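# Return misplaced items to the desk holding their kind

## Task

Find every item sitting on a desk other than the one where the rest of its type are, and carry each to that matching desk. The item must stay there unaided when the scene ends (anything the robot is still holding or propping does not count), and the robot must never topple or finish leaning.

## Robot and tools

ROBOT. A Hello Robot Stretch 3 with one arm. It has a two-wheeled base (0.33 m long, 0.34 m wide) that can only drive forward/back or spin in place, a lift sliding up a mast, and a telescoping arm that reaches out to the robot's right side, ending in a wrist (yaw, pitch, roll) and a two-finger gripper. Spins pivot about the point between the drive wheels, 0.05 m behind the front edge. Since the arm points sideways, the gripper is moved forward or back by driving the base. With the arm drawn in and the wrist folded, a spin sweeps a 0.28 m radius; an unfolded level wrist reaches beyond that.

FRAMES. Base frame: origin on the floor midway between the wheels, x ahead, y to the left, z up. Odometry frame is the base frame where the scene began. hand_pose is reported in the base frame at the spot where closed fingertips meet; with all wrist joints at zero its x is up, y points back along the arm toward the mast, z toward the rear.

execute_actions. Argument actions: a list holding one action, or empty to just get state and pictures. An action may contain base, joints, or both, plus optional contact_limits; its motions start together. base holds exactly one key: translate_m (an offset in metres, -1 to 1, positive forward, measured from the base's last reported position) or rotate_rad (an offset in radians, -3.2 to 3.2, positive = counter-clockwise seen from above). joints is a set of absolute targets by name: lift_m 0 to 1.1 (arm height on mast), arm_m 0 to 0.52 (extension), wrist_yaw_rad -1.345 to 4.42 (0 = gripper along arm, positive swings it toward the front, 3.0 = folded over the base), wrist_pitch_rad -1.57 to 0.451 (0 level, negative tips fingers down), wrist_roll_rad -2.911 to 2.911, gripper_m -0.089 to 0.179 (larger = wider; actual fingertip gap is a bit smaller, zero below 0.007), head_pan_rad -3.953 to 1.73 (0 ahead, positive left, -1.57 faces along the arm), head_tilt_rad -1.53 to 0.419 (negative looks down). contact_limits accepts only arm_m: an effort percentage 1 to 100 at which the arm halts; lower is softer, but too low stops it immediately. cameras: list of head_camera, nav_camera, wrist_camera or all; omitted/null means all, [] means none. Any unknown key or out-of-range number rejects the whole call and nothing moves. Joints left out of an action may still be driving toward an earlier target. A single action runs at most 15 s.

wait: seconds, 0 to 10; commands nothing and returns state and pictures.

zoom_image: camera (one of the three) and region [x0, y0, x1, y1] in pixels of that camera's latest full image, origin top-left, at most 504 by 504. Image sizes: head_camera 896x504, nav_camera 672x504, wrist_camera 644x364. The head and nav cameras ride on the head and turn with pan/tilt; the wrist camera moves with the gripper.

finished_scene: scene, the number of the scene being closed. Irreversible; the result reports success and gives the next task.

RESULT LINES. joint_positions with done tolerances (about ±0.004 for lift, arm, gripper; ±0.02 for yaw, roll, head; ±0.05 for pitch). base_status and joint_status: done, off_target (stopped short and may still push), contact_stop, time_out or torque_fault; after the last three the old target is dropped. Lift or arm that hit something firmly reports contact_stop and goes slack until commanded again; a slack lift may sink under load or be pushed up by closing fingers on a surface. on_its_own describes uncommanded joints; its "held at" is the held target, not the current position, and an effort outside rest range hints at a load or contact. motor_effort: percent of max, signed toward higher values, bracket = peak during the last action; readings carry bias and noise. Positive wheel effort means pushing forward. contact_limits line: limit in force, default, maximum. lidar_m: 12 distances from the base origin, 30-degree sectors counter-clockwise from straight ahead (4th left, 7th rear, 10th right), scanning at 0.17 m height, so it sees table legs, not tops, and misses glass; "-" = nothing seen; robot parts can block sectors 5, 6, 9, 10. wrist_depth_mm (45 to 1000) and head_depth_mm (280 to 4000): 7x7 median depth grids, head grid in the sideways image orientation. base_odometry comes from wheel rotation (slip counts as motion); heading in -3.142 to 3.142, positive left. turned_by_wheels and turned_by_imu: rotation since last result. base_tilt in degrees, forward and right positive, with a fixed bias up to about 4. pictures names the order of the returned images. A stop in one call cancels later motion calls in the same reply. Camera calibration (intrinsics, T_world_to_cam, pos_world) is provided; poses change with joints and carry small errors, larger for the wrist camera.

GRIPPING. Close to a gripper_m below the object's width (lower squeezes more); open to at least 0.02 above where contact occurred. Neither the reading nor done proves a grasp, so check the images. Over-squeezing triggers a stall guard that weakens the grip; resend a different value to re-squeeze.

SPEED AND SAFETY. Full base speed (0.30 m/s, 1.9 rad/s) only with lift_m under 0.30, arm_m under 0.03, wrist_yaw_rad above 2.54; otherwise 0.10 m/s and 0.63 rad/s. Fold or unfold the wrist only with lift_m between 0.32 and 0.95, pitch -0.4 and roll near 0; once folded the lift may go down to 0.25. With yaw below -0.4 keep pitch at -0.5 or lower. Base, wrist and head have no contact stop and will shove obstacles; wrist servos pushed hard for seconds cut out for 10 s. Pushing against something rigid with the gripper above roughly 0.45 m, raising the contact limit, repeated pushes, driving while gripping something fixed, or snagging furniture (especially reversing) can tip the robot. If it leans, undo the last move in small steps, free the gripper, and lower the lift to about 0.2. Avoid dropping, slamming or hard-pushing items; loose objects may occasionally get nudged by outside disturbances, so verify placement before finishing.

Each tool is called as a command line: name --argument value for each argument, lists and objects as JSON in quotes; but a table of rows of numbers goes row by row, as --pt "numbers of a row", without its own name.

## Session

execute_actions --actions '[]'

Scene clock: 0.00 s.
base_odometry: x=+0.000 y=+0.000 heading=+0.000 (m, m, rad; odometry frame)
turned_by_wheels: +0.000 (rad since the last result)
turned_by_imu: +0.000 (rad since the last result)
base_tilt: forward=+0.7 right=-0.4 (deg)
lidar_m: 1.90 1.14 0.89 0.88 0.95 1.52 1.50 1.11 0.87 0.86 0.92 1.37
head_depth_mm: 1595 2220 2230 2197 2163 2102 2070 / 1616 2243 2218 2210 2173 2120 2116 / 1628 2265 2264 2211 2197 2162 2130 / 1660 2317 2274 2243 2228 2177 2158 / 1687 2349 2335 2304 2250 2206 2166 / 1706 2345 2342 2304 2255 2233 2202 / 1718 2412 1973 2029 1980 1962 2011
base_status: not commanded
joint_positions: lift_m=+0.326 arm_m=-0.001 wrist_yaw_rad=+2.904 wrist_pitch_rad=-0.506 wrist_roll_rad=+0.009 gripper_m=+0.037 head_pan_rad=+0.015 head_tilt_rad=+0.014
joint_status: not commanded
motor_effort: left_wheel=+1 right_wheel=+0 lift_m=+34 arm_m=+1 wrist_yaw_rad=+0 wrist_pitch_rad=+5 wrist_roll_rad=+0 gripper_m=+0 head_pan_rad=+0 head_tilt_rad=+3 (%)
hand_pose: x=+0.0288 y=+0.0625 z=+0.3191 quat_wxyz=(+0.258, +0.703, +0.094, +0.656) (m; base frame)
wrist_depth_mm: - 823 859 929 967 - - / - 913 955 995 - 998 943 / 949 - 875 849 815 788 759 / 764 - 725 699 677 655 623 / 629 617 615 579 584 555 538 / 545 533 - 513 488 488 473 / 475 - - - 442 432 417
pictures: head_camera (sideways: a quarter turn clockwise sets it upright), nav_camera (sideways: a quarter turn counterclockwise sets it upright), wrist_camera
camera_calibration (this result's frames):
head_camera: T_world_to_cam=[[0.0947349, -0.0595778, -0.993718, 1.3152], [0.00642612, 0.998223, -0.0592353, 0.0854721], [0.995482, -0.000774101, 0.0949494, -0.177237], [0, 0, 0, 1]] pos_world=[0.0512919, -0.007101, 1.32882]
nav_camera: T_world_to_cam=[[-0.0811706, 0.0283631, 0.996297, -1.24907], [-0.0183555, -0.999468, 0.0269579, 0.0186389], [0.996531, -0.0160993, 0.0816481, -0.146117], [0, 0, 0, 1]] pos_world=[0.044565, 0.0517039, 1.25587]
wrist_camera: T_world_to_cam=[[0.943814, -0.320605, -0.0801701, 0.0174153], [-0.269356, -0.605727, -0.748693, 0.308443], [0.191473, 0.728222, -0.658051, 0.327059], [0, 0, 0, 1]] pos_world=[0.00402099, -0.0457558, 0.447547]
Images, in order (width x height): head_camera 896x504, nav_camera 672x504, wrist_camera 644x364.

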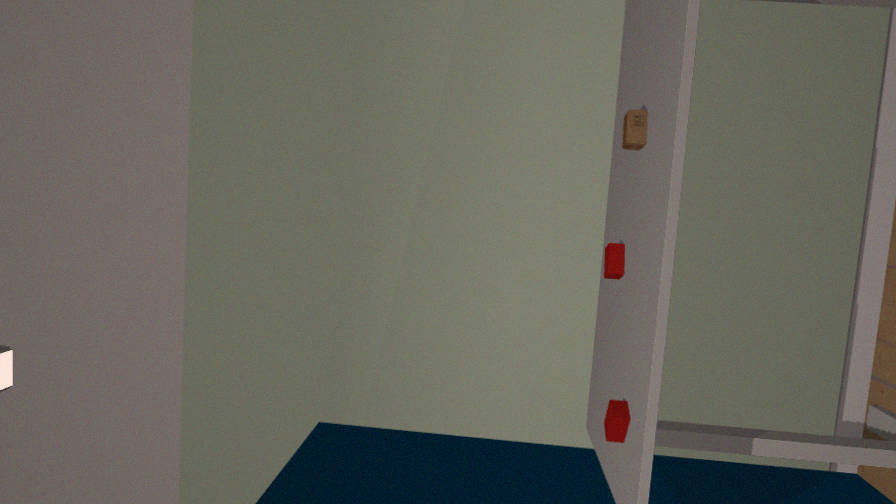

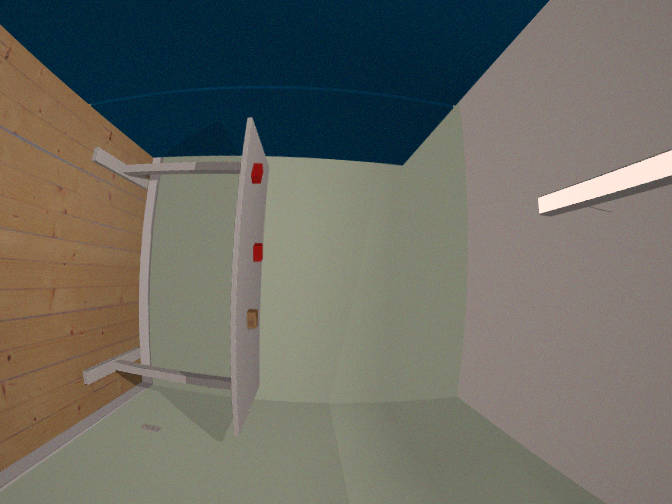

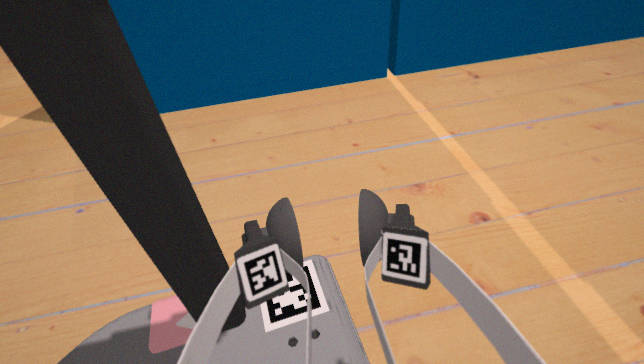

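execute_actions --actions '[{"base":{"rotate_rad":-0.27},"joints":{"lift_m":0.285,"wrist_pitch_rad":-0.4,"head_tilt_rad":-0.5}}]' --cameras '[]'

execute_actions --actions '[{"base":{"translate_m":0.7}}]' --cameras '[]'

execute_actions --actions '[{"base":{"translate_m":0.33},"joints":{"lift_m":0.7,"head_pan_rad":0.2}}]' --cameras '["head_camera","nav_camera"]'

Scene clock: 9.43 s.
base_odometry: x=+0.000 y=+0.000 heading=-0.270 (m, m, rad; odometry frame)
turned_by_wheels: -0.270 (rad since the last result)
turned_by_imu: -0.270 (rad since the last result)
base_tilt: forward=+0.5 right=-0.4 (deg)
lidar_m: 1.89 1.52 0.97 0.88 0.89 1.67 1.50 1.48 0.94 0.86 0.86 1.06
head_depth_mm: 1748 1743 1737 1730 1722 1641 1377 / 1979 2121 2036 2271 2107 1687 1364 / 1951 2133 1971 2495 2149 1682 1356 / 1924 2108 2201 2521 2174 1657 1340 / 1916 2040 2098 2476 2144 1648 1321 / 1879 2019 1982 2413 2110 1621 1317 / 1869 2013 1902 2395 2102 1602 1311
base_status: done
joint_positions: lift_m=+0.285 arm_m=-0.001 wrist_yaw_rad=+2.904 wrist_pitch_rad=-0.419 wrist_roll_rad=+0.009 gripper_m=+0.037 head_pan_rad=+0.015 head_tilt_rad=-0.494
joint_status: all done
motor_effort: left_wheel=+4(8) right_wheel=-4(9) lift_m=+29(28) arm_m=+1(1) wrist_yaw_rad=+0(0) wrist_pitch_rad=+6(6) wrist_roll_rad=+0(0) gripper_m=-1(0) head_pan_rad=+0(0) head_tilt_rad=-3(34) (%)
hand_pose: x=+0.0316 y=+0.0741 z=+0.2977 quat_wxyz=(+0.229, +0.707, +0.063, +0.666) (m; base frame)
wrist_depth_mm: - 787 866 981 - - - / - 843 932 - - - - / 789 905 950 934 864 822 807 / 807 - 750 723 698 659 649 / 658 619 626 592 580 556 537 / 542 527 - 512 478 475 462 / 468 - - - 426 412 404
pictures: none
No camera images: the call's "cameras" was empty. Leave "cameras" out to get every camera's image.

Scene clock: 13.53 s.
base_odometry: x=+0.675 y=-0.187 heading=-0.270 (m, m, rad; odometry frame)
turned_by_wheels: +0.000 (rad since the last result)
turned_by_imu: +0.004 (rad since the last result)
base_tilt: forward=+0.6 right=-0.5 (deg)
lidar_m: 1.20 1.32 1.10 0.99 1.00 1.23 2.19 1.28 0.82 0.75 0.75 0.92
head_depth_mm: 1374 1458 1451 1012 1505 1503 1360 / 1359 1468 1551 990 1752 1682 1329 / 1335 1453 1520 963 1892 1566 1350 / 1313 1431 1457 940 1900 1662 1338 / 1301 1408 1409 922 1874 1639 1334 / 1290 1399 1370 901 1840 1616 1316 / 1270 1375 1326 881 1807 1610 1303
base_status: done
joint_positions: lift_m=+0.285 arm_m=-0.001 wrist_yaw_rad=+2.904 wrist_pitch_rad=-0.418 wrist_roll_rad=+0.009 gripper_m=+0.037 head_pan_rad=+0.015 head_tilt_rad=-0.495
joint_status: not commanded
motor_effort: left_wheel=+3(10) right_wheel=-3(7) lift_m=+29(29) arm_m=+1(0) wrist_yaw_rad=+0(0) wrist_pitch_rad=+6(6) wrist_roll_rad=+0(0) gripper_m=+0(0) head_pan_rad=+0(0) head_tilt_rad=-3(3) (%)
hand_pose: x=+0.0316 y=+0.0741 z=+0.2978 quat_wxyz=(+0.228, +0.707, +0.063, +0.666) (m; base frame)
wrist_depth_mm: - 873 998 - - - - / - 937 - - - - - / 894 - 972 924 885 848 813 / 806 - 758 733 694 663 649 / 648 611 641 587 596 553 535 / 538 533 - 513 474 482 467 / 468 - - - 423 415 405
pictures: none
No camera images: the call's "cameras" was empty. Leave "cameras" out to get every camera's image.

Scene clock: 18.13 s.
base_odometry: x=+0.993 y=-0.274 heading=-0.270 (m, m, rad; odometry frame)
turned_by_wheels: +0.000 (rad since the last result)
turned_by_imu: +0.002 (rad since the last result)
base_tilt: forward=+0.5 right=-0.4 (deg)
lidar_m: 1.24 1.25 1.11 1.04 1.05 1.30 2.51 1.19 0.76 0.69 0.70 0.86
head_depth_mm: 1015 1095 1186 881 599 1037 1156 / 1015 1098 1181 860 591 1558 1358 / 1022 1106 1185 793 583 1573 1347 / 1029 1110 1193 755 576 1592 1341 / 1031 1117 1183 809 567 1586 1328 / 1033 1117 1190 792 560 1581 1317 / 1039 1127 1198 778 552 1590 1307
base_status: done
joint_positions: lift_m=+0.700 arm_m=-0.001 wrist_yaw_rad=+2.904 wrist_pitch_rad=-0.418 wrist_roll_rad=+0.009 gripper_m=+0.037 head_pan_rad=+0.193 head_tilt_rad=-0.495
joint_status: all done
motor_effort: left_wheel=+2(8) right_wheel=-3(8) lift_m=+38(39) arm_m=+1(0) wrist_yaw_rad=+0(0) wrist_pitch_rad=+6(6) wrist_roll_rad=+0(0) gripper_m=+0(0) head_pan_rad=+2(14) head_tilt_rad=-3(3) (%)
hand_pose: x=+0.0316 y=+0.0742 z=+0.7125 quat_wxyz=(+0.228, +0.707, +0.063, +0.666) (m; base frame)
wrist_depth_mm: - 946 - - - - - / - 997 - - - - - / 941 - - - - - - / - - - - - - - / - - - - - - - / - - - - 952 985 935 / 947 916 915 898 854 844 815
pictures: head_camera (sideways: a quarter turn clockwise sets it upright), nav_camera (sideways: a quarter turn counterclockwise sets it upright)
camera_calibration (this result's frames):
head_camera: T_world_to_cam=[[-0.38327, -0.137059, -0.913411, 1.21291], [-0.201263, 0.977558, -0.0622341, 0.090602], [0.901442, 0.159983, -0.402254, 0.470536], [0, 0, 0, 1]] pos_world=[0.0589475, 0.00239436, 1.3028]
nav_camera: T_world_to_cam=[[0.401746, 0.108658, 0.909282, -1.13808], [0.175788, -0.98362, 0.0398738, 0.000662161], [0.898721, 0.143822, -0.414266, 0.499992], [0, 0, 0, 1]] pos_world=[0.00775032, 0.0524038, 1.24194]
Images, in order (width x height): head_camera 896x504, nav_camera 672x504.

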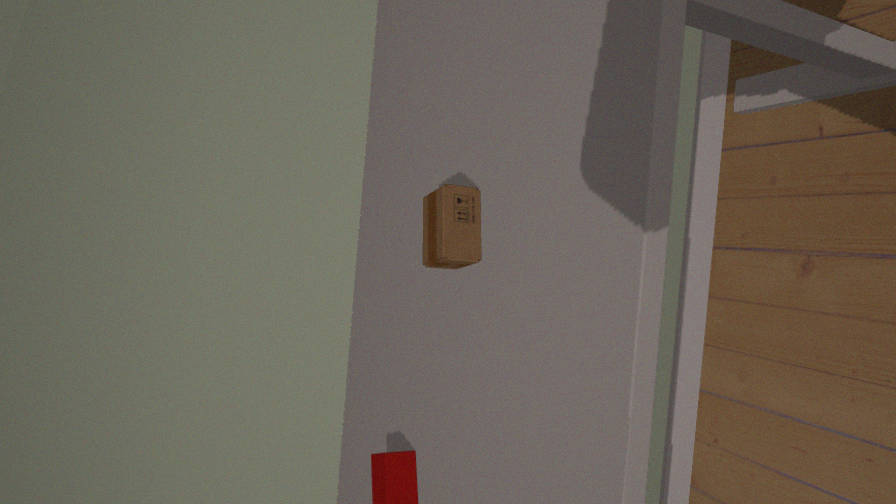

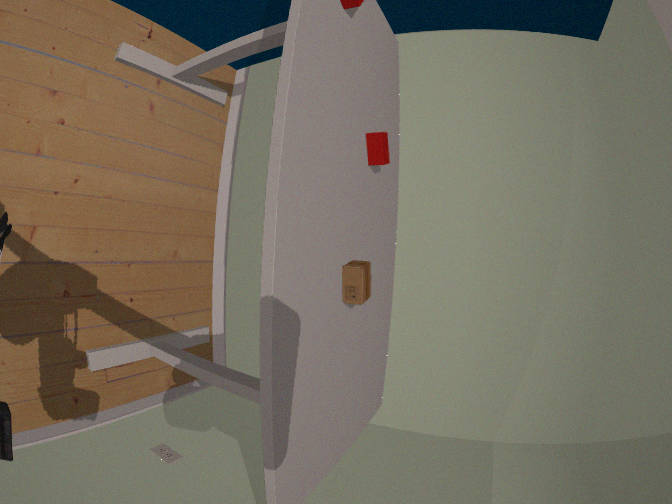

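execute_actions --actions '[{"base":{"rotate_rad":1.74},"joints":{"lift_m":1.07,"wrist_yaw_rad":0.2,"head_pan_rad":-1.5,"head_tilt_rad":-0.7}}]' --cameras '[]'

execute_actions --actions '[{"base":{"translate_m":-0.04},"joints":{"arm_m":0.33,"wrist_pitch_rad":-0.5,"gripper_m":0.175}}]' --cameras '["wrist_camera"]'

Scene clock: 28.73 s.
base_odometry: x=+0.993 y=-0.274 heading=+1.470 (m, m, rad; odometry frame)
turned_by_wheels: +1.740 (rad since the last result)
turned_by_imu: +1.747 (rad since the last result)
base_tilt: forward=+0.5 right=-0.4 (deg)
lidar_m: 1.04 1.09 1.49 2.51 0.98 0.72 0.69 0.72 0.88 1.24 1.11 1.08
head_depth_mm: 997 - - - - - 1199 / 1004 - - - - - 1190 / 1023 1111 - - - 1359 1215 / 1038 1135 - - 1686 1411 1201 / 1049 1133 779 557 1680 1395 1193 / 1055 1129 767 563 1688 1390 1181 / 1071 1139 755 577 1675 1383 1177
base_status: done
joint_positions: lift_m=+1.070 arm_m=-0.001 wrist_yaw_rad=+0.202 wrist_pitch_rad=-0.418 wrist_roll_rad=+0.009 gripper_m=+0.037 head_pan_rad=-1.493 head_tilt_rad=-0.691
joint_status: all done
motor_effort: left_wheel=-1(4) right_wheel=+4(8) lift_m=+39(39) arm_m=+0(1) wrist_yaw_rad=-2(3) wrist_pitch_rad=+6(6) wrist_roll_rad=+0(0) gripper_m=+0(0) head_pan_rad=-3(31) head_tilt_rad=-5(22) (%)
hand_pose: x=+0.0236 y=-0.3638 z=+1.0826 quat_wxyz=(+0.700, +0.216, -0.676, -0.077) (m; base frame)
wrist_depth_mm: - - - 949 922 871 840 / 974 881 800 761 705 662 649 / 644 602 581 549 505 503 481 / 487 470 446 435 417 399 386 / 385 376 371 352 351 332 323 / - - - 323 - 294 282 / - - - - - - -
pictures: none
No camera images: the call's "cameras" was empty. Leave "cameras" out to get every camera's image.

Scene clock: 32.37 s.
base_odometry: x=+0.989 y=-0.314 heading=+1.470 (m, m, rad; odometry frame)
turned_by_wheels: +0.000 (rad since the last result)
turned_by_imu: +0.000 (rad since the last result)
base_tilt: forward=+0.5 right=-0.4 (deg)
lidar_m: 1.08 1.12 1.55 2.48 0.92 0.68 0.65 0.68 0.87 1.24 1.17 1.13
head_depth_mm: - 1120 840 598 1099 1322 1204 / - 1147 822 592 1650 1438 1217 / 1010 - 729 583 1654 1421 1208 / 1039 1133 743 573 1675 1424 1203 / 1049 1135 775 567 1673 1407 1192 / 1055 1128 766 563 1681 1395 1181 / 1066 1139 755 576 1674 1381 1173
base_status: done
joint_positions: lift_m=+1.070 arm_m=+0.330 wrist_yaw_rad=+0.201 wrist_pitch_rad=-0.513 wrist_roll_rad=+0.009 gripper_m=+0.175 head_pan_rad=-1.493 head_tilt_rad=-0.691
joint_status: all done
motor_effort: left_wheel=-1(3) right_wheel=+4(5) lift_m=+39(39) arm_m=+5(6) wrist_yaw_rad=-1(2) wrist_pitch_rad=+4(5) wrist_roll_rad=+0(0) gripper_m=+0(84) head_pan_rad=-2(3) head_tilt_rad=-4(4) (%)
hand_pose: x=+0.0208 y=-0.6819 z=+1.0618 quat_wxyz=(+0.696, +0.247, -0.665, -0.111) (m; base frame)
wrist_depth_mm: 730 703 669 648 623 606 580 / 662 623 600 565 541 521 494 / 403 467 462 443 430 415 399 / 388 389 377 363 355 347 336 / 338 335 320 251 257 298 292 / 287 280 277 255 253 255 245 / 253 242 242 239 234 229 223
pictures: wrist_camera
camera_calibration (this result's frames):
wrist_camera: T_world_to_cam=[[-0.990684, -0.110504, -0.0795862, 0.0286737], [-0.0146559, 0.667538, -0.744432, 1.26984], [0.13539, -0.73633, -0.662938, 0.367059], [0, 0, 0, 1]] pos_world=[-0.00267879, -0.574223, 1.19093]
Images, in order (width x height): wrist_camera 644x364.

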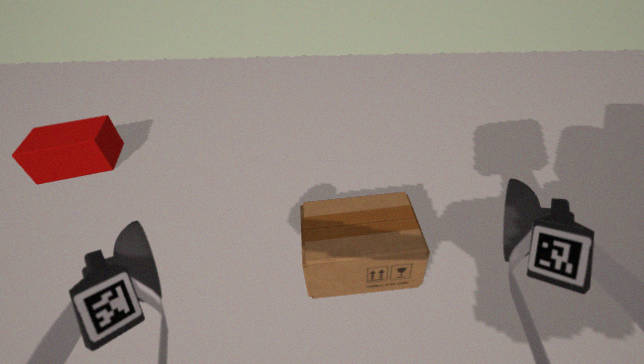

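execute_actions --actions '[{"base":{"translate_m":-0.012},"joints":{"arm_m":0.40,"lift_m":0.995}}]' --cameras '["wrist_camera"]'

Scene clock: 38.27 s.
base_odometry: x=+0.988 y=-0.326 heading=+1.470 (m, m, rad; odometry frame)
turned_by_wheels: +0.000 (rad since the last result)
turned_by_imu: +0.000 (rad since the last result)
base_tilt: forward=+0.6 right=-0.4 (deg)
lidar_m: 1.10 1.14 1.57 2.44 0.90 0.66 0.64 0.67 0.86 1.24 1.19 1.14
head_depth_mm: 1003 - 795 598 1083 1343 1214 / 1011 - 779 589 1648 1436 1210 / 1026 1089 727 583 1651 1427 1206 / 1033 1114 720 575 1672 1419 1195 / 1040 1131 777 566 1668 1393 1184 / 1058 1130 767 562 1699 1392 1181 / 1074 1138 754 575 1677 1382 1171
base_status: done
joint_positions: lift_m=+0.995 arm_m=+0.400 wrist_yaw_rad=+0.201 wrist_pitch_rad=-0.513 wrist_roll_rad=+0.009 gripper_m=+0.175 head_pan_rad=-1.493 head_tilt_rad=-0.691
joint_status: all done
motor_effort: left_wheel=+0(5) right_wheel=+3(7) lift_m=+29(33) arm_m=+5(5) wrist_yaw_rad=-1(1) wrist_pitch_rad=+4(5) wrist_roll_rad=+0(0) gripper_m=+0(0) head_pan_rad=-2(2) head_tilt_rad=-5(5) (%)
hand_pose: x=+0.0208 y=-0.7518 z=+0.9871 quat_wxyz=(+0.696, +0.247, -0.665, -0.111) (m; base frame)
wrist_depth_mm: 625 602 577 533 501 474 450 / 454 424 410 389 372 354 342 / 338 330 316 302 294 284 272 / 275 266 258 252 241 238 230 / 230 226 207 148 150 204 201 / 203 191 138 132 133 176 169 / - 167 160 153 156 157 154
pictures: wrist_camera
camera_calibration (this result's frames):
wrist_camera: T_world_to_cam=[[-0.99069, -0.110472, -0.0795568, 0.0149833], [-0.0146997, 0.667776, -0.744217, 1.2609], [0.135341, -0.736119, -0.663183, 0.266433], [0, 0, 0, 1]] pos_world=[-0.00268067, -0.644215, 1.11627]
Images, in order (width x height): wrist_camera 644x364.

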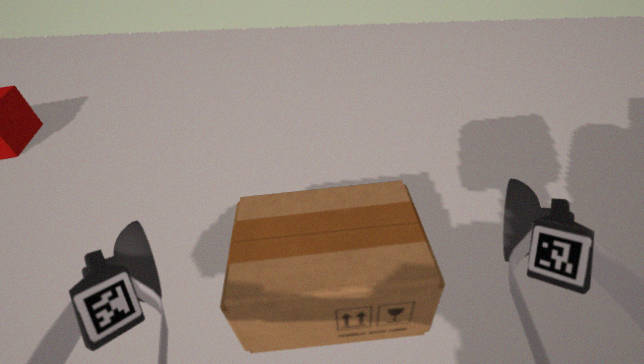

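execute_actions --actions '[{"joints":{"arm_m":0.394,"lift_m":0.988}}]' --cameras '[]'

execute_actions --actions '[{"joints":{"gripper_m":0.05}}]' --cameras '["wrist_camera"]'

execute_actions --actions '[{"joints":{"lift_m":1.02}}]' --cameras '["wrist_camera"]'

Scene clock: 43.47 s.
base_odometry: x=+0.988 y=-0.326 heading=+1.470 (m, m, rad; odometry frame)
turned_by_wheels: +0.000 (rad since the last result)
turned_by_imu: +0.000 (rad since the last result)
base_tilt: forward=+0.6 right=-0.4 (deg)
lidar_m: 1.10 1.14 1.57 2.45 0.90 0.66 0.64 0.67 0.86 1.24 1.18 1.14
head_depth_mm: 1003 - 789 598 1085 1346 1212 / 1014 - 776 591 1654 1431 1216 / 1025 1096 724 582 1642 1440 1209 / 1035 1117 732 574 1669 1415 1196 / 1051 1130 773 568 1678 1404 1186 / 1059 1126 769 565 1684 1398 1183 / 1065 1137 752 575 1672 1378 1176
base_status: not commanded
joint_positions: lift_m=+0.988 arm_m=+0.394 wrist_yaw_rad=+0.201 wrist_pitch_rad=-0.513 wrist_roll_rad=+0.009 gripper_m=+0.175 head_pan_rad=-1.493 head_tilt_rad=-0.691
joint_status: all done
motor_effort: left_wheel=+0(0) right_wheel=+3(3) lift_m=+29(30) arm_m=-5(2) wrist_yaw_rad=-1(1) wrist_pitch_rad=+4(4) wrist_roll_rad=+0(0) gripper_m=-1(0) head_pan_rad=-3(2) head_tilt_rad=-4(4) (%)
hand_pose: x=+0.0208 y=-0.7464 z=+0.9801 quat_wxyz=(+0.696, +0.247, -0.665, -0.111) (m; base frame)
wrist_depth_mm: 628 596 549 512 481 456 434 / 434 410 386 371 355 338 325 / 326 315 303 291 279 271 262 / 262 254 247 164 222 230 221 / 220 218 152 139 139 196 192 / 194 184 139 132 141 169 162 / - 160 156 153 153 151 147
pictures: none
No camera images: the call's "cameras" was empty. Leave "cameras" out to get every camera's image.

Scene clock: 45.20 s.
base_odometry: x=+0.988 y=-0.326 heading=+1.470 (m, m, rad; odometry frame)
turned_by_wheels: +0.000 (rad since the last result)
turned_by_imu: +0.000 (rad since the last result)
base_tilt: forward=+0.5 right=-0.4 (deg)
lidar_m: 1.10 1.14 1.57 2.44 0.90 0.66 0.64 0.67 0.86 1.24 1.18 1.14
head_depth_mm: 999 - 792 599 1083 1351 1212 / 1010 - 779 590 1652 1435 1207 / 1027 1092 724 583 1644 1435 1206 / 1035 1115 736 575 1669 1411 1196 / 1048 1129 779 568 1675 1403 1188 / 1057 1129 767 563 1690 1393 1181 / 1075 1140 753 575 1669 1380 1171
base_status: not commanded
joint_positions: lift_m=+0.988 arm_m=+0.394 wrist_yaw_rad=+0.201 wrist_pitch_rad=-0.513 wrist_roll_rad=+0.009 gripper_m=+0.051 head_pan_rad=-1.493 head_tilt_rad=-0.691
joint_status: all done
motor_effort: left_wheel=-1(1) right_wheel=+3(3) lift_m=+29(29) arm_m=-3(3) wrist_yaw_rad=-1(1) wrist_pitch_rad=+5(4) wrist_roll_rad=+0(0) gripper_m=-20(95) head_pan_rad=-3(2) head_tilt_rad=-4(5) (%)
hand_pose: x=+0.0208 y=-0.7464 z=+0.9801 quat_wxyz=(+0.696, +0.247, -0.665, -0.111) (m; base frame)
wrist_depth_mm: 631 608 545 513 479 455 427 / 437 409 389 370 352 340 329 / 327 315 301 292 281 272 264 / 262 255 241 163 172 227 220 / 219 217 146 139 136 197 189 / 190 187 139 142 150 165 167 / 166 163 158 156 153 151 148
pictures: wrist_camera
camera_calibration (this result's frames):
wrist_camera: T_world_to_cam=[[-0.990689, -0.110474, -0.0795613, 0.0150374], [-0.0146909, 0.66774, -0.74425, 1.25205], [0.135346, -0.736152, -0.663145, 0.265777], [0, 0, 0, 1]] pos_world=[-0.00268069, -0.63873, 1.10928]
Images, in order (width x height): wrist_camera 644x364.

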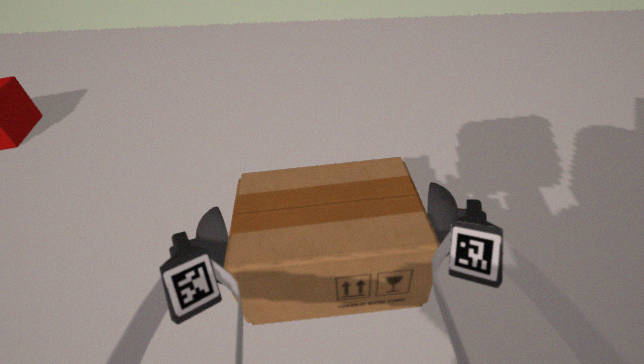

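Scene clock: 46.30 s.
base_odometry: x=+0.988 y=-0.326 heading=+1.470 (m, m, rad; odometry frame)
turned_by_wheels: +0.000 (rad since the last result)
turned_by_imu: +0.000 (rad since the last result)
base_tilt: forward=+0.6 right=-0.4 (deg)
lidar_m: 1.10 1.14 1.57 2.44 0.91 0.66 0.64 0.67 0.86 1.24 1.18 1.14
head_depth_mm: 988 1115 838 599 1083 1346 1212 / 998 - 825 591 1656 1442 1213 / 1021 - 730 583 1652 1425 1206 / 1036 1115 719 575 1671 1416 1194 / 1046 1130 780 568 1674 1405 1194 / 1058 1129 766 563 1688 1402 1181 / 1070 1144 753 575 1669 1378 1172
base_status: not commanded
joint_positions: lift_m=+1.020 arm_m=+0.394 wrist_yaw_rad=+0.201 wrist_pitch_rad=-0.521 wrist_roll_rad=+0.009 gripper_m=+0.054 head_pan_rad=-1.493 head_tilt_rad=-0.691
joint_status: all done
motor_effort: left_wheel=-1(1) right_wheel=+3(3) lift_m=+39(43) arm_m=-3(3) wrist_yaw_rad=-1(1) wrist_pitch_rad=+7(6) wrist_roll_rad=+0(0) gripper_m=-19(21) head_pan_rad=-2(3) head_tilt_rad=-4(5) (%)
hand_pose: x=+0.0205 y=-0.7453 z=+1.0101 quat_wxyz=(+0.695, +0.249, -0.664, -0.114) (m; base frame)
wrist_depth_mm: 647 614 595 569 541 525 509 / 502 480 457 436 414 399 383 / 363 371 356 344 331 319 311 / 311 302 293 165 174 270 261 / 261 256 146 140 136 235 224 / 225 222 139 142 151 197 197 / 197 193 187 184 182 179 176
pictures: wrist_camera
camera_calibration (this result's frames):
wrist_camera: T_world_to_cam=[[-0.99081, -0.109886, -0.078875, 0.0170709], [-0.0158202, 0.673261, -0.739236, 1.27271], [0.134335, -0.731194, -0.668812, 0.295949], [0, 0, 0, 1]] pos_world=[-0.00270788, -0.638595, 1.14011]
Images, in order (width x height): wrist_camera 644x364.

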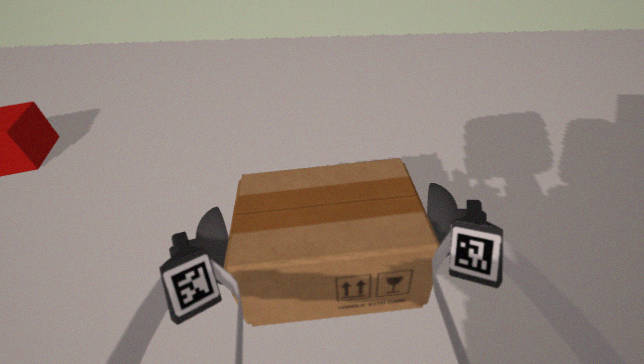

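execute_actions --actions '[{"joints":{"arm_m":0.0,"wrist_yaw_rad":1.0,"wrist_pitch_rad":-0.4,"head_pan_rad":-0.3,"head_tilt_rad":-0.6}}]' --cameras '["wrist_camera"]'

execute_actions --actions '[{"base":{"rotate_rad":1.165},"joints":{"lift_m":0.78,"wrist_yaw_rad":1.6}}]' --cameras '[]'

execute_actions --actions '[{"base":{"translate_m":0.45},"joints":{"lift_m":0.285,"wrist_yaw_rad":2.6}}]' --cameras '["wrist_camera","nav_camera"]'

execute_actions --actions '[{"base":{"translate_m":1.0}}]' --cameras '["nav_camera"]'

Scene clock: 56.70 s.
base_odometry: x=+0.988 y=-0.326 heading=+1.470 (m, m, rad; odometry frame)
turned_by_wheels: +0.000 (rad since the last result)
turned_by_imu: +0.000 (rad since the last result)
base_tilt: forward=+0.6 right=-0.4 (deg)
lidar_m: 1.10 1.14 1.57 2.44 0.91 0.66 0.64 0.67 0.86 1.24 1.18 1.14
head_depth_mm: 1019 1139 1049 773 1385 1493 1282 / 990 1102 1045 1426 1657 1487 1272 / 965 1066 1175 1364 1569 1479 1260 / 947 1033 1172 1309 1499 1497 1253 / 907 1002 1118 1258 1452 1491 1247 / 886 974 1081 1213 1379 1470 1223 / 861 944 1042 1174 1324 1432 1215
base_status: not commanded
joint_positions: lift_m=+1.020 arm_m=+0.000 wrist_yaw_rad=+0.999 wrist_pitch_rad=-0.427 wrist_roll_rad=+0.009 gripper_m=+0.054 head_pan_rad=-0.307 head_tilt_rad=-0.606
joint_status: all done
motor_effort: left_wheel=-1(1) right_wheel=+3(3) lift_m=+40(39) arm_m=-3(4) wrist_yaw_rad=+1(5) wrist_pitch_rad=+9(9) wrist_roll_rad=+0(0) gripper_m=-19(19) head_pan_rad=+2(31) head_tilt_rad=+3(13) (%)
hand_pose: x=+0.1663 y=-0.2662 z=+1.0304 quat_wxyz=(+0.676, +0.463, -0.538, +0.197) (m; base frame)
wrist_depth_mm: 763 897 954 904 829 715 715 / 820 944 984 581 554 516 489 / 871 972 - - 411 388 375 / 924 - - 164 174 315 303 / 998 - 147 140 136 279 255 / - - 139 142 150 - 246 / - - - - - - -
pictures: wrist_camera
camera_calibration (this result's frames):
wrist_camera: T_world_to_cam=[[-0.606814, -0.790068, -0.0870077, -0.0207783], [-0.432227, 0.419861, -0.798058, 1.0299], [0.667051, -0.446665, -0.596266, 0.55269], [0, 0, 0, 1]] pos_world=[0.0638717, -0.201965, 1.14967]
Images, in order (width x height): wrist_camera 644x364.

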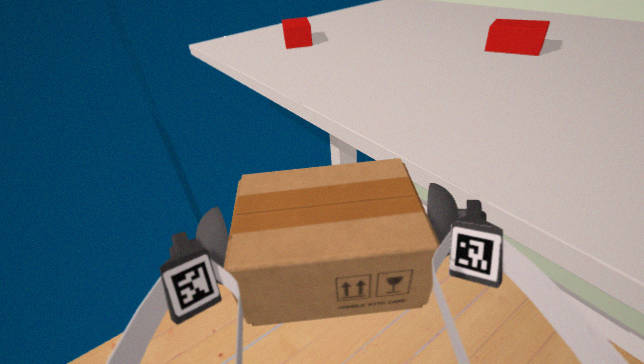

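Scene clock: 59.70 s.
base_odometry: x=+0.988 y=-0.326 heading=+2.635 (m, m, rad; odometry frame)
turned_by_wheels: +1.165 (rad since the last result)
turned_by_imu: +1.170 (rad since the last result)
base_tilt: forward=+0.5 right=-0.4 (deg)
lidar_m: 1.78 1.73 0.81 0.65 0.64 0.69 0.86 1.24 1.14 1.11 1.10 1.18
head_depth_mm: 1054 1121 1196 1276 1374 1454 1277 / 1157 1236 1329 1437 1565 1529 1261 / 1279 1375 1484 1619 1757 1521 1256 / 1437 1563 1696 1883 1877 1505 1248 / 2498 2728 3036 2245 1866 1498 1247 / 2408 2646 2925 2457 1851 1482 1234 / 2251 2469 2680 2411 1818 1464 1214
base_status: done
joint_positions: lift_m=+0.780 arm_m=+0.000 wrist_yaw_rad=+1.598 wrist_pitch_rad=-0.427 wrist_roll_rad=+0.009 gripper_m=+0.054 head_pan_rad=-0.307 head_tilt_rad=-0.606
joint_status: all done
motor_effort: left_wheel=-2(3) right_wheel=+3(8) lift_m=+30(38) arm_m=-4(4) wrist_yaw_rad=+2(7) wrist_pitch_rad=+9(9) wrist_roll_rad=+0(0) gripper_m=-19(19) head_pan_rad=+3(3) head_tilt_rad=+3(3) (%)
hand_pose: x=+0.2019 y=-0.1394 z=+0.7909 quat_wxyz=(+0.588, +0.601, -0.377, +0.388) (m; base frame)
wrist_depth_mm: - - - - - - 799 / - - - - - - 829 / - - - - - - 872 / - - - 165 173 - 912 / - - 147 140 136 - 949 / - - 139 142 151 - 977 / - - 965 929 969 917 911
pictures: none
No camera images: the call's "cameras" was empty. Leave "cameras" out to get every camera's image.

Scene clock: 65.97 s.
base_odometry: x=+0.594 y=-0.108 heading=+2.635 (m, m, rad; odometry frame)
turned_by_wheels: +0.000 (rad since the last result)
turned_by_imu: +0.002 (rad since the last result)
base_tilt: forward=+0.6 right=-0.3 (deg)
lidar_m: 2.12 2.10 1.04 0.83 0.82 0.88 1.31 1.65 1.18 0.93 0.92 1.00
head_depth_mm: 881 935 997 1065 1155 1239 1265 / 966 1029 1108 1195 1297 1404 1275 / 1066 1153 1245 1352 1496 1523 1264 / 1210 1303 1425 1565 1723 1508 1253 / 2173 2355 2670 2477 1868 1492 1240 / 2014 2179 2422 2446 1844 1472 1233 / 1878 2038 2231 2345 1815 1455 1224
base_status: done
joint_positions: lift_m=+0.285 arm_m=+0.000 wrist_yaw_rad=+2.598 wrist_pitch_rad=-0.426 wrist_roll_rad=+0.009 gripper_m=+0.054 head_pan_rad=-0.307 head_tilt_rad=-0.604
joint_status: all done
motor_effort: left_wheel=-2(11) right_wheel=+4(11) lift_m=+30(33) arm_m=-2(3) wrist_yaw_rad=+2(3) wrist_pitch_rad=+8(8) wrist_roll_rad=+0(0) gripper_m=-19(20) head_pan_rad=+3(2) head_tilt_rad=+2(3) (%)
hand_pose: x=+0.0943 y=+0.0458 z=+0.2959 quat_wxyz=(+0.330, +0.709, -0.043, +0.622) (m; base frame)
wrist_depth_mm: 699 837 - - - - - / 721 887 - - - - - / 743 908 950 894 860 812 785 / 743 759 738 165 174 657 631 / 642 634 147 139 136 557 533 / 552 532 138 142 150 455 459 / - - - 421 420 412 401
pictures: nav_camera (sideways: a quarter turn counterclockwise sets it upright), wrist_camera
camera_calibration (this result's frames):
nav_camera: T_world_to_cam=[[0.496866, -0.126412, 0.858571, -1.07252], [-0.312939, -0.948871, 0.0413946, 0.00166929], [0.80944, -0.289248, -0.511021, 0.626435], [0, 0, 0, 1]] pos_world=[0.0263583, 0.0471999, 1.24088]
wrist_camera: T_world_to_cam=[[0.806679, -0.584544, -0.087047, -0.0245954], [-0.40743, -0.443367, -0.79839, 0.318944], [0.4281, 0.67951, -0.595816, 0.27288], [0, 0, 0, 1]] pos_world=[0.0329678, -0.0583926, 0.415087]
Images, in order (width x height): nav_camera 672x504, wrist_camera 644x364.

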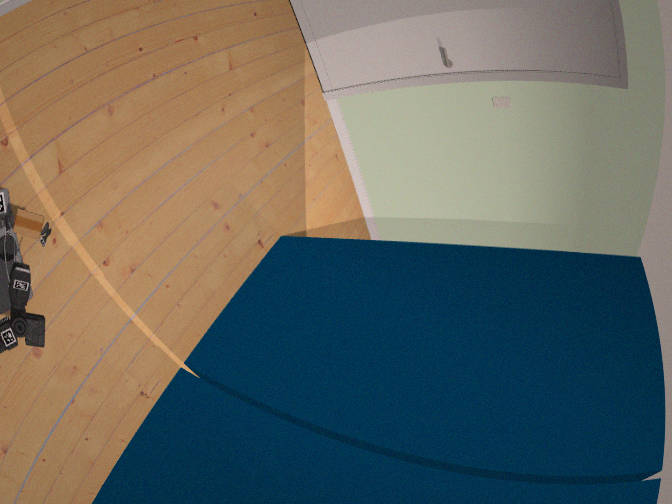

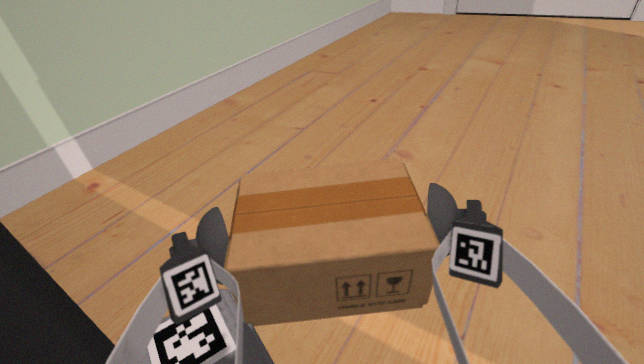

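Scene clock: 71.03 s.
base_odometry: x=-0.280 y=+0.378 heading=+2.635 (m, m, rad; odometry frame)
turned_by_wheels: +0.000 (rad since the last result)
turned_by_imu: +0.005 (rad since the last result)
base_tilt: forward=+0.5 right=-0.5 (deg)
lidar_m: 1.21 1.17 1.28 1.22 1.21 1.31 1.98 1.42 0.68 0.54 0.53 0.58
head_depth_mm: 1683 1949 2297 2549 1960 698 756 / 1533 1734 2016 2328 1936 1540 932 / 1404 1571 1803 2074 1911 1526 1266 / 1285 1428 1599 1839 1903 1503 1253 / 1189 1313 1466 1651 1781 1483 1244 / 1112 1214 1341 1494 1678 1481 1228 / 1036 1132 1237 1372 1527 1467 1222
base_status: done
joint_positions: lift_m=+0.285 arm_m=+0.000 wrist_yaw_rad=+2.598 wrist_pitch_rad=-0.426 wrist_roll_rad=+0.009 gripper_m=+0.054 head_pan_rad=-0.307 head_tilt_rad=-0.604
joint_status: not commanded
motor_effort: left_wheel=-1(7) right_wheel=+4(11) lift_m=+30(30) arm_m=-3(3) wrist_yaw_rad=+2(2) wrist_pitch_rad=+9(9) wrist_roll_rad=+0(0) gripper_m=-19(20) head_pan_rad=+2(2) head_tilt_rad=+2(3) (%)
hand_pose: x=+0.0943 y=+0.0459 z=+0.2959 quat_wxyz=(+0.330, +0.709, -0.043, +0.622) (m; base frame)
wrist_depth_mm: - - - - - - 907 / - - - - - - 946 / - - 944 907 854 825 784 / 791 757 737 165 174 667 642 / 654 626 147 140 136 561 534 / 560 531 138 142 150 458 464 / - - - 423 422 410 405
pictures: nav_camera (sideways: a quarter turn counterclockwise sets it upright)
camera_calibration (this result's frames):
nav_camera: T_world_to_cam=[[0.496867, -0.12641, 0.858571, -1.07252], [-0.312935, -0.948872, 0.0413945, 0.00166926], [0.809442, -0.289244, -0.511021, 0.626435], [0, 0, 0, 1]] pos_world=[0.0263581, 0.0472, 1.24088]
Images, in order (width x height): nav_camera 672x504.

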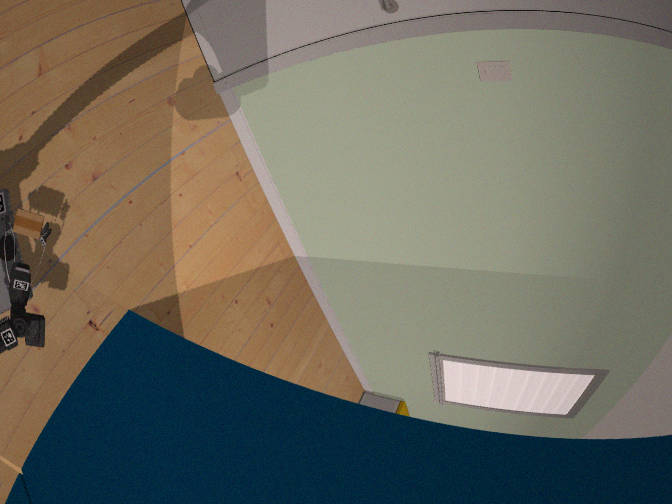

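execute_actions --actions '[{"base":{"translate_m":0.72}}]' --cameras '[]'

execute_actions --actions '[{"base":{"rotate_rad":-1.17}}]' --cameras '[]'

execute_actions --actions '[{"base":{"translate_m":1.0},"joints":{"head_pan_rad":-0.75,"head_tilt_rad":-0.45}}]' --cameras '["nav_camera","head_camera"]'

Scene clock: 78.03 s.
base_odometry: x=-0.909 y=+0.728 heading=+2.634 (m, m, rad; odometry frame)
turned_by_wheels: +0.000 (rad since the last result)
turned_by_imu: +0.004 (rad since the last result)
base_tilt: forward=+0.6 right=-0.4 (deg)
lidar_m: 0.54 0.53 0.56 0.85 1.49 1.61 2.45 0.67 0.50 0.71 1.41 0.68
head_depth_mm: 715 825 971 1182 1504 1552 1278 / 647 734 852 1008 1233 1461 1276 / 592 665 759 877 1045 1291 1267 / 547 606 682 783 911 1091 1222 / 505 559 621 702 805 941 1139 / 471 516 572 636 717 828 978 / 441 480 526 582 653 739 860
base_status: done
joint_positions: lift_m=+0.285 arm_m=+0.000 wrist_yaw_rad=+2.598 wrist_pitch_rad=-0.426 wrist_roll_rad=+0.009 gripper_m=+0.054 head_pan_rad=-0.307 head_tilt_rad=-0.604
joint_status: not commanded
motor_effort: left_wheel=-2(4) right_wheel=+4(10) lift_m=+29(30) arm_m=-3(3) wrist_yaw_rad=+2(2) wrist_pitch_rad=+8(9) wrist_roll_rad=+0(0) gripper_m=-19(19) head_pan_rad=+2(2) head_tilt_rad=+2(2) (%)
hand_pose: x=+0.0943 y=+0.0459 z=+0.2959 quat_wxyz=(+0.330, +0.709, -0.043, +0.622) (m; base frame)
wrist_depth_mm: - 888 709 576 516 447 396 / - - 782 645 557 480 418 / - - 873 714 613 523 452 / 798 777 734 164 174 558 481 / 643 621 146 140 136 545 505 / 551 532 138 142 150 455 456 / - - - 423 419 412 403
pictures: none
No camera images: the call's "cameras" was empty. Leave "cameras" out to get every camera's image.

Scene clock: 79.93 s.
base_odometry: x=-0.909 y=+0.728 heading=+1.464 (m, m, rad; odometry frame)
turned_by_wheels: -1.170 (rad since the last result)
turned_by_imu: -1.172 (rad since the last result)
base_tilt: forward=+0.5 right=-0.4 (deg)
lidar_m: 1.97 0.75 0.55 0.53 0.56 0.74 1.48 1.54 2.14 0.94 0.50 0.62
head_depth_mm: 647 657 677 697 715 737 758 / 3082 3353 3291 859 889 920 953 / 3057 3277 3548 2569 1903 1431 1203 / 2908 3160 3507 2502 1878 1505 1254 / 2835 3054 3318 2475 1872 1486 1242 / 2773 3088 3287 2451 1832 1475 1234 / 2699 2966 2996 2419 1831 1460 1219
base_status: done
joint_positions: lift_m=+0.285 arm_m=+0.000 wrist_yaw_rad=+2.598 wrist_pitch_rad=-0.426 wrist_roll_rad=+0.009 gripper_m=+0.054 head_pan_rad=-0.307 head_tilt_rad=-0.604
joint_status: not commanded
motor_effort: left_wheel=+3(9) right_wheel=-4(9) lift_m=+30(30) arm_m=-3(3) wrist_yaw_rad=+2(2) wrist_pitch_rad=+9(9) wrist_roll_rad=+0(0) gripper_m=-20(19) head_pan_rad=+1(2) head_tilt_rad=+3(2) (%)
hand_pose: x=+0.0943 y=+0.0459 z=+0.2959 quat_wxyz=(+0.330, +0.709, -0.043, +0.622) (m; base frame)
wrist_depth_mm: 438 487 566 662 813 - - / 465 519 608 730 895 - - / 489 564 657 770 872 823 792 / 526 599 670 165 174 658 630 / 548 603 146 139 137 559 536 / 552 532 138 142 150 454 458 / - - - 421 424 410 404
pictures: none
No camera images: the call's "cameras" was empty. Leave "cameras" out to get every camera's image.

Scene clock: 85.00 s.
base_odometry: x=-0.803 y=+1.722 heading=+1.465 (m, m, rad; odometry frame)
turned_by_wheels: +0.000 (rad since the last result)
turned_by_imu: +0.005 (rad since the last result)
base_tilt: forward=+0.5 right=-0.5 (deg)
lidar_m: 1.65 0.72 0.53 0.52 0.54 0.75 2.11 0.62 0.53 1.36 2.33 1.94
head_depth_mm: 3243 3392 3566 3545 2383 1790 1424 / 3148 3456 3789 3570 2366 1757 1400 / 2836 3122 3346 3490 2306 1729 1391 / 2608 2823 2891 2785 2284 1720 1379 / 2380 2583 2671 2919 2264 1699 1367 / 2219 2368 2429 2747 2236 1671 1353 / 2060 2204 2282 2513 2093 1656 1338
base_status: done
joint_positions: lift_m=+0.285 arm_m=+0.000 wrist_yaw_rad=+2.598 wrist_pitch_rad=-0.426 wrist_roll_rad=+0.009 gripper_m=+0.054 head_pan_rad=-0.743 head_tilt_rad=-0.457
joint_status: all done
motor_effort: left_wheel=+3(9) right_wheel=-4(11) lift_m=+30(30) arm_m=-3(3) wrist_yaw_rad=+1(2) wrist_pitch_rad=+8(9) wrist_roll_rad=+0(0) gripper_m=-19(20) head_pan_rad=-2(23) head_tilt_rad=+3(20) (%)
hand_pose: x=+0.0943 y=+0.0459 z=+0.2959 quat_wxyz=(+0.330, +0.709, -0.043, +0.622) (m; base frame)
wrist_depth_mm: 422 473 551 640 778 988 - / 450 505 586 706 863 - - / 478 540 634 759 858 821 795 / 507 581 648 165 174 659 646 / 535 595 147 140 136 563 532 / 553 525 138 142 150 460 459 / - - - 423 421 413 403
pictures: head_camera (sideways: a quarter turn clockwise sets it upright), nav_camera (sideways: a quarter turn counterclockwise sets it upright)
camera_calibration (this result's frames):
head_camera: T_world_to_cam=[[-0.312086, 0.203806, -0.927936, 1.23144], [0.669438, 0.740228, -0.0625685, 0.0857291], [0.674133, -0.640723, -0.36745, 0.426632], [0, 0, 0, 1]] pos_world=[0.0393174, -0.0410804, 1.30482]
nav_camera: T_world_to_cam=[[0.300285, -0.235625, 0.924289, -1.15705], [-0.688793, -0.723896, 0.0392375, 0.00676258], [0.659843, -0.648426, -0.379672, 0.456431], [0, 0, 0, 1]] pos_world=[0.0509292, 0.0282284, 1.24247]
Images, in order (width x height): head_camera 896x504, nav_camera 672x504.

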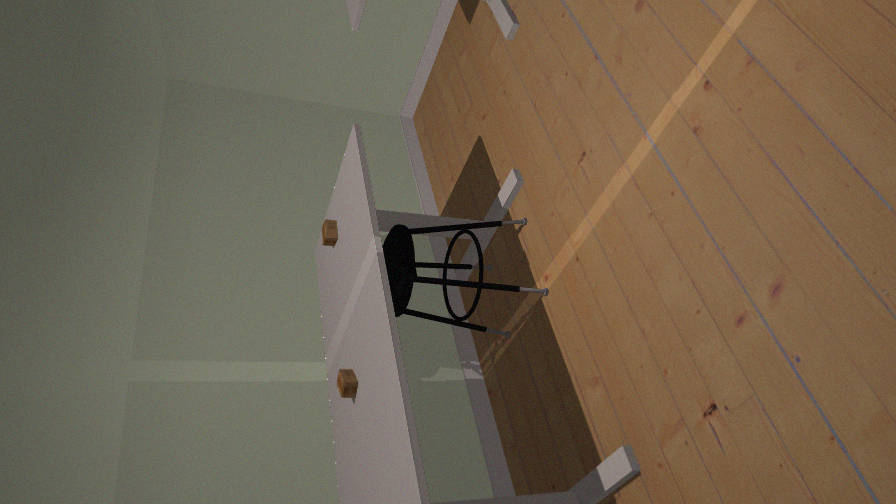

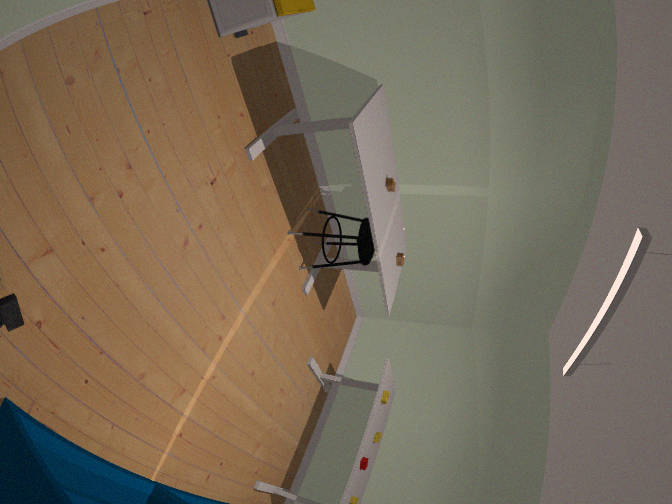

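execute_actions --actions '[{"base":{"rotate_rad":-0.70},"joints":{"head_pan_rad":0.5,"head_tilt_rad":-0.7}}]' --cameras '[]'

execute_actions --actions '[{"base":{"translate_m":1.0}}]' --cameras '["nav_camera","head_camera"]'

Scene clock: 94.07 s.
base_odometry: x=-0.803 y=+1.722 heading=+0.765 (m, m, rad; odometry frame)
turned_by_wheels: -0.700 (rad since the last result)
turned_by_imu: -0.701 (rad since the last result)
base_tilt: forward=+0.5 right=-0.4 (deg)
lidar_m: 2.33 1.65 0.88 0.57 0.52 0.52 0.64 1.29 0.76 0.53 1.36 3.01
head_depth_mm: 2069 2216 2698 2293 1791 1454 1222 / 2044 2182 2640 2242 1775 1439 1214 / 1999 2153 2475 2234 1750 1420 1199 / 1968 2223 2502 2201 1718 1417 1203 / 1941 2173 2485 2172 1710 1403 1187 / 1906 2106 2340 2007 1689 1394 1182 / 1881 2108 1874 1900 1668 1381 1169
base_status: done
joint_positions: lift_m=+0.285 arm_m=+0.000 wrist_yaw_rad=+2.598 wrist_pitch_rad=-0.426 wrist_roll_rad=+0.009 gripper_m=+0.054 head_pan_rad=+0.493 head_tilt_rad=-0.692
joint_status: all done
motor_effort: left_wheel=+4(8) right_wheel=-4(11) lift_m=+30(30) arm_m=-3(3) wrist_yaw_rad=+1(1) wrist_pitch_rad=+8(9) wrist_roll_rad=+0(0) gripper_m=-19(19) head_pan_rad=+3(31) head_tilt_rad=-4(24) (%)
hand_pose: x=+0.0943 y=+0.0459 z=+0.2959 quat_wxyz=(+0.330, +0.709, -0.043, +0.622) (m; base frame)
wrist_depth_mm: 534 688 - - - - - / 535 698 - - - - - / 546 721 904 912 853 837 779 / 560 694 733 165 174 648 633 / 556 624 147 140 136 558 528 / 552 531 138 142 150 456 457 / - - - 422 422 413 401
pictures: none
No camera images: the call's "cameras" was empty. Leave "cameras" out to get every camera's image.

Scene clock: 99.13 s.
base_odometry: x=-0.082 y=+2.415 heading=+0.765 (m, m, rad; odometry frame)
turned_by_wheels: +0.000 (rad since the last result)
turned_by_imu: +0.005 (rad since the last result)
base_tilt: forward=+0.5 right=-0.4 (deg)
lidar_m: 1.14 1.05 1.26 1.14 1.14 1.15 1.43 1.07 1.28 1.33 2.31 2.19
head_depth_mm: 1335 1511 1411 1052 1722 1453 1223 / 1319 1475 1375 1033 1749 1430 1208 / 1305 1457 1361 1019 1730 1429 1203 / 1276 1438 1330 1004 1715 1411 1198 / 1264 1402 1310 957 1650 1391 1187 / 1237 1381 1284 937 1676 1387 1179 / 1221 1361 1529 1704 1664 1379 1168
base_status: done
joint_positions: lift_m=+0.285 arm_m=+0.000 wrist_yaw_rad=+2.598 wrist_pitch_rad=-0.426 wrist_roll_rad=+0.009 gripper_m=+0.054 head_pan_rad=+0.493 head_tilt_rad=-0.692
joint_status: not commanded
motor_effort: left_wheel=+3(11) right_wheel=-3(7) lift_m=+30(30) arm_m=-4(3) wrist_yaw_rad=+2(1) wrist_pitch_rad=+9(9) wrist_roll_rad=+0(0) gripper_m=-19(19) head_pan_rad=+2(2) head_tilt_rad=-5(4) (%)
hand_pose: x=+0.0943 y=+0.0459 z=+0.2959 quat_wxyz=(+0.330, +0.709, -0.043, +0.622) (m; base frame)
wrist_depth_mm: - - - - - - - / - - - - - - - / - - 957 915 844 818 785 / 797 766 731 165 174 663 640 / 647 628 146 139 137 557 530 / 554 529 138 142 150 456 467 / - - - 424 422 411 403
pictures: head_camera (sideways: a quarter turn clockwise sets it upright), nav_camera (sideways: a quarter turn counterclockwise sets it upright)
camera_calibration (this result's frames):
head_camera: T_world_to_cam=[[-0.476389, -0.325127, -0.816912, 1.08763], [-0.491651, 0.868787, -0.0590625, 0.0882287], [0.728926, 0.373499, -0.57373, 0.694706], [0, 0, 0, 1]] pos_world=[0.0551239, 0.0174938, 1.29228]
nav_camera: T_world_to_cam=[[0.501502, 0.302954, 0.810379, -1.00971], [0.465693, -0.883937, 0.042259, -0.00420106], [0.729127, 0.356195, -0.58438, 0.722368], [0, 0, 0, 1]] pos_world=[-0.0183689, 0.0448784, 1.24056]
Images, in order (width x height): head_camera 896x504, nav_camera 672x504.

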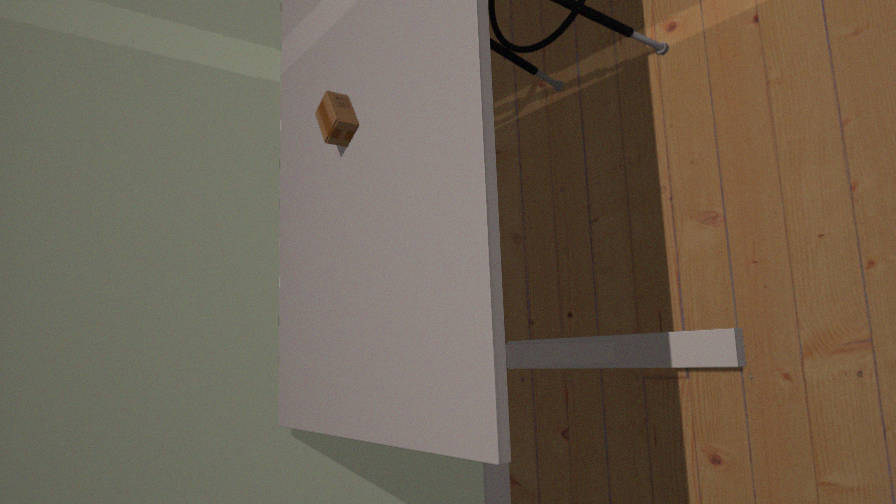

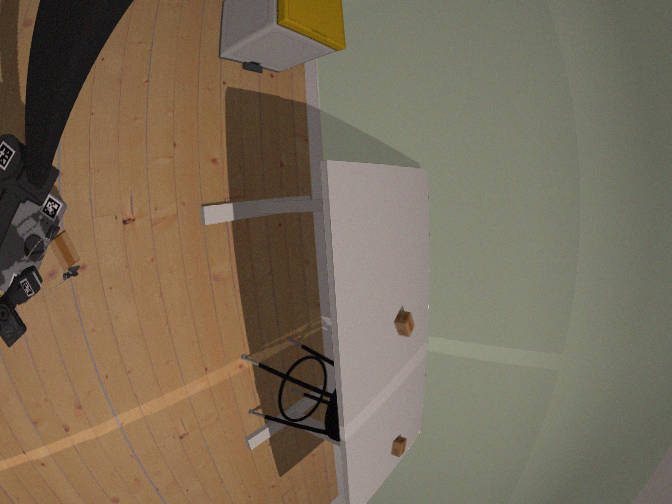

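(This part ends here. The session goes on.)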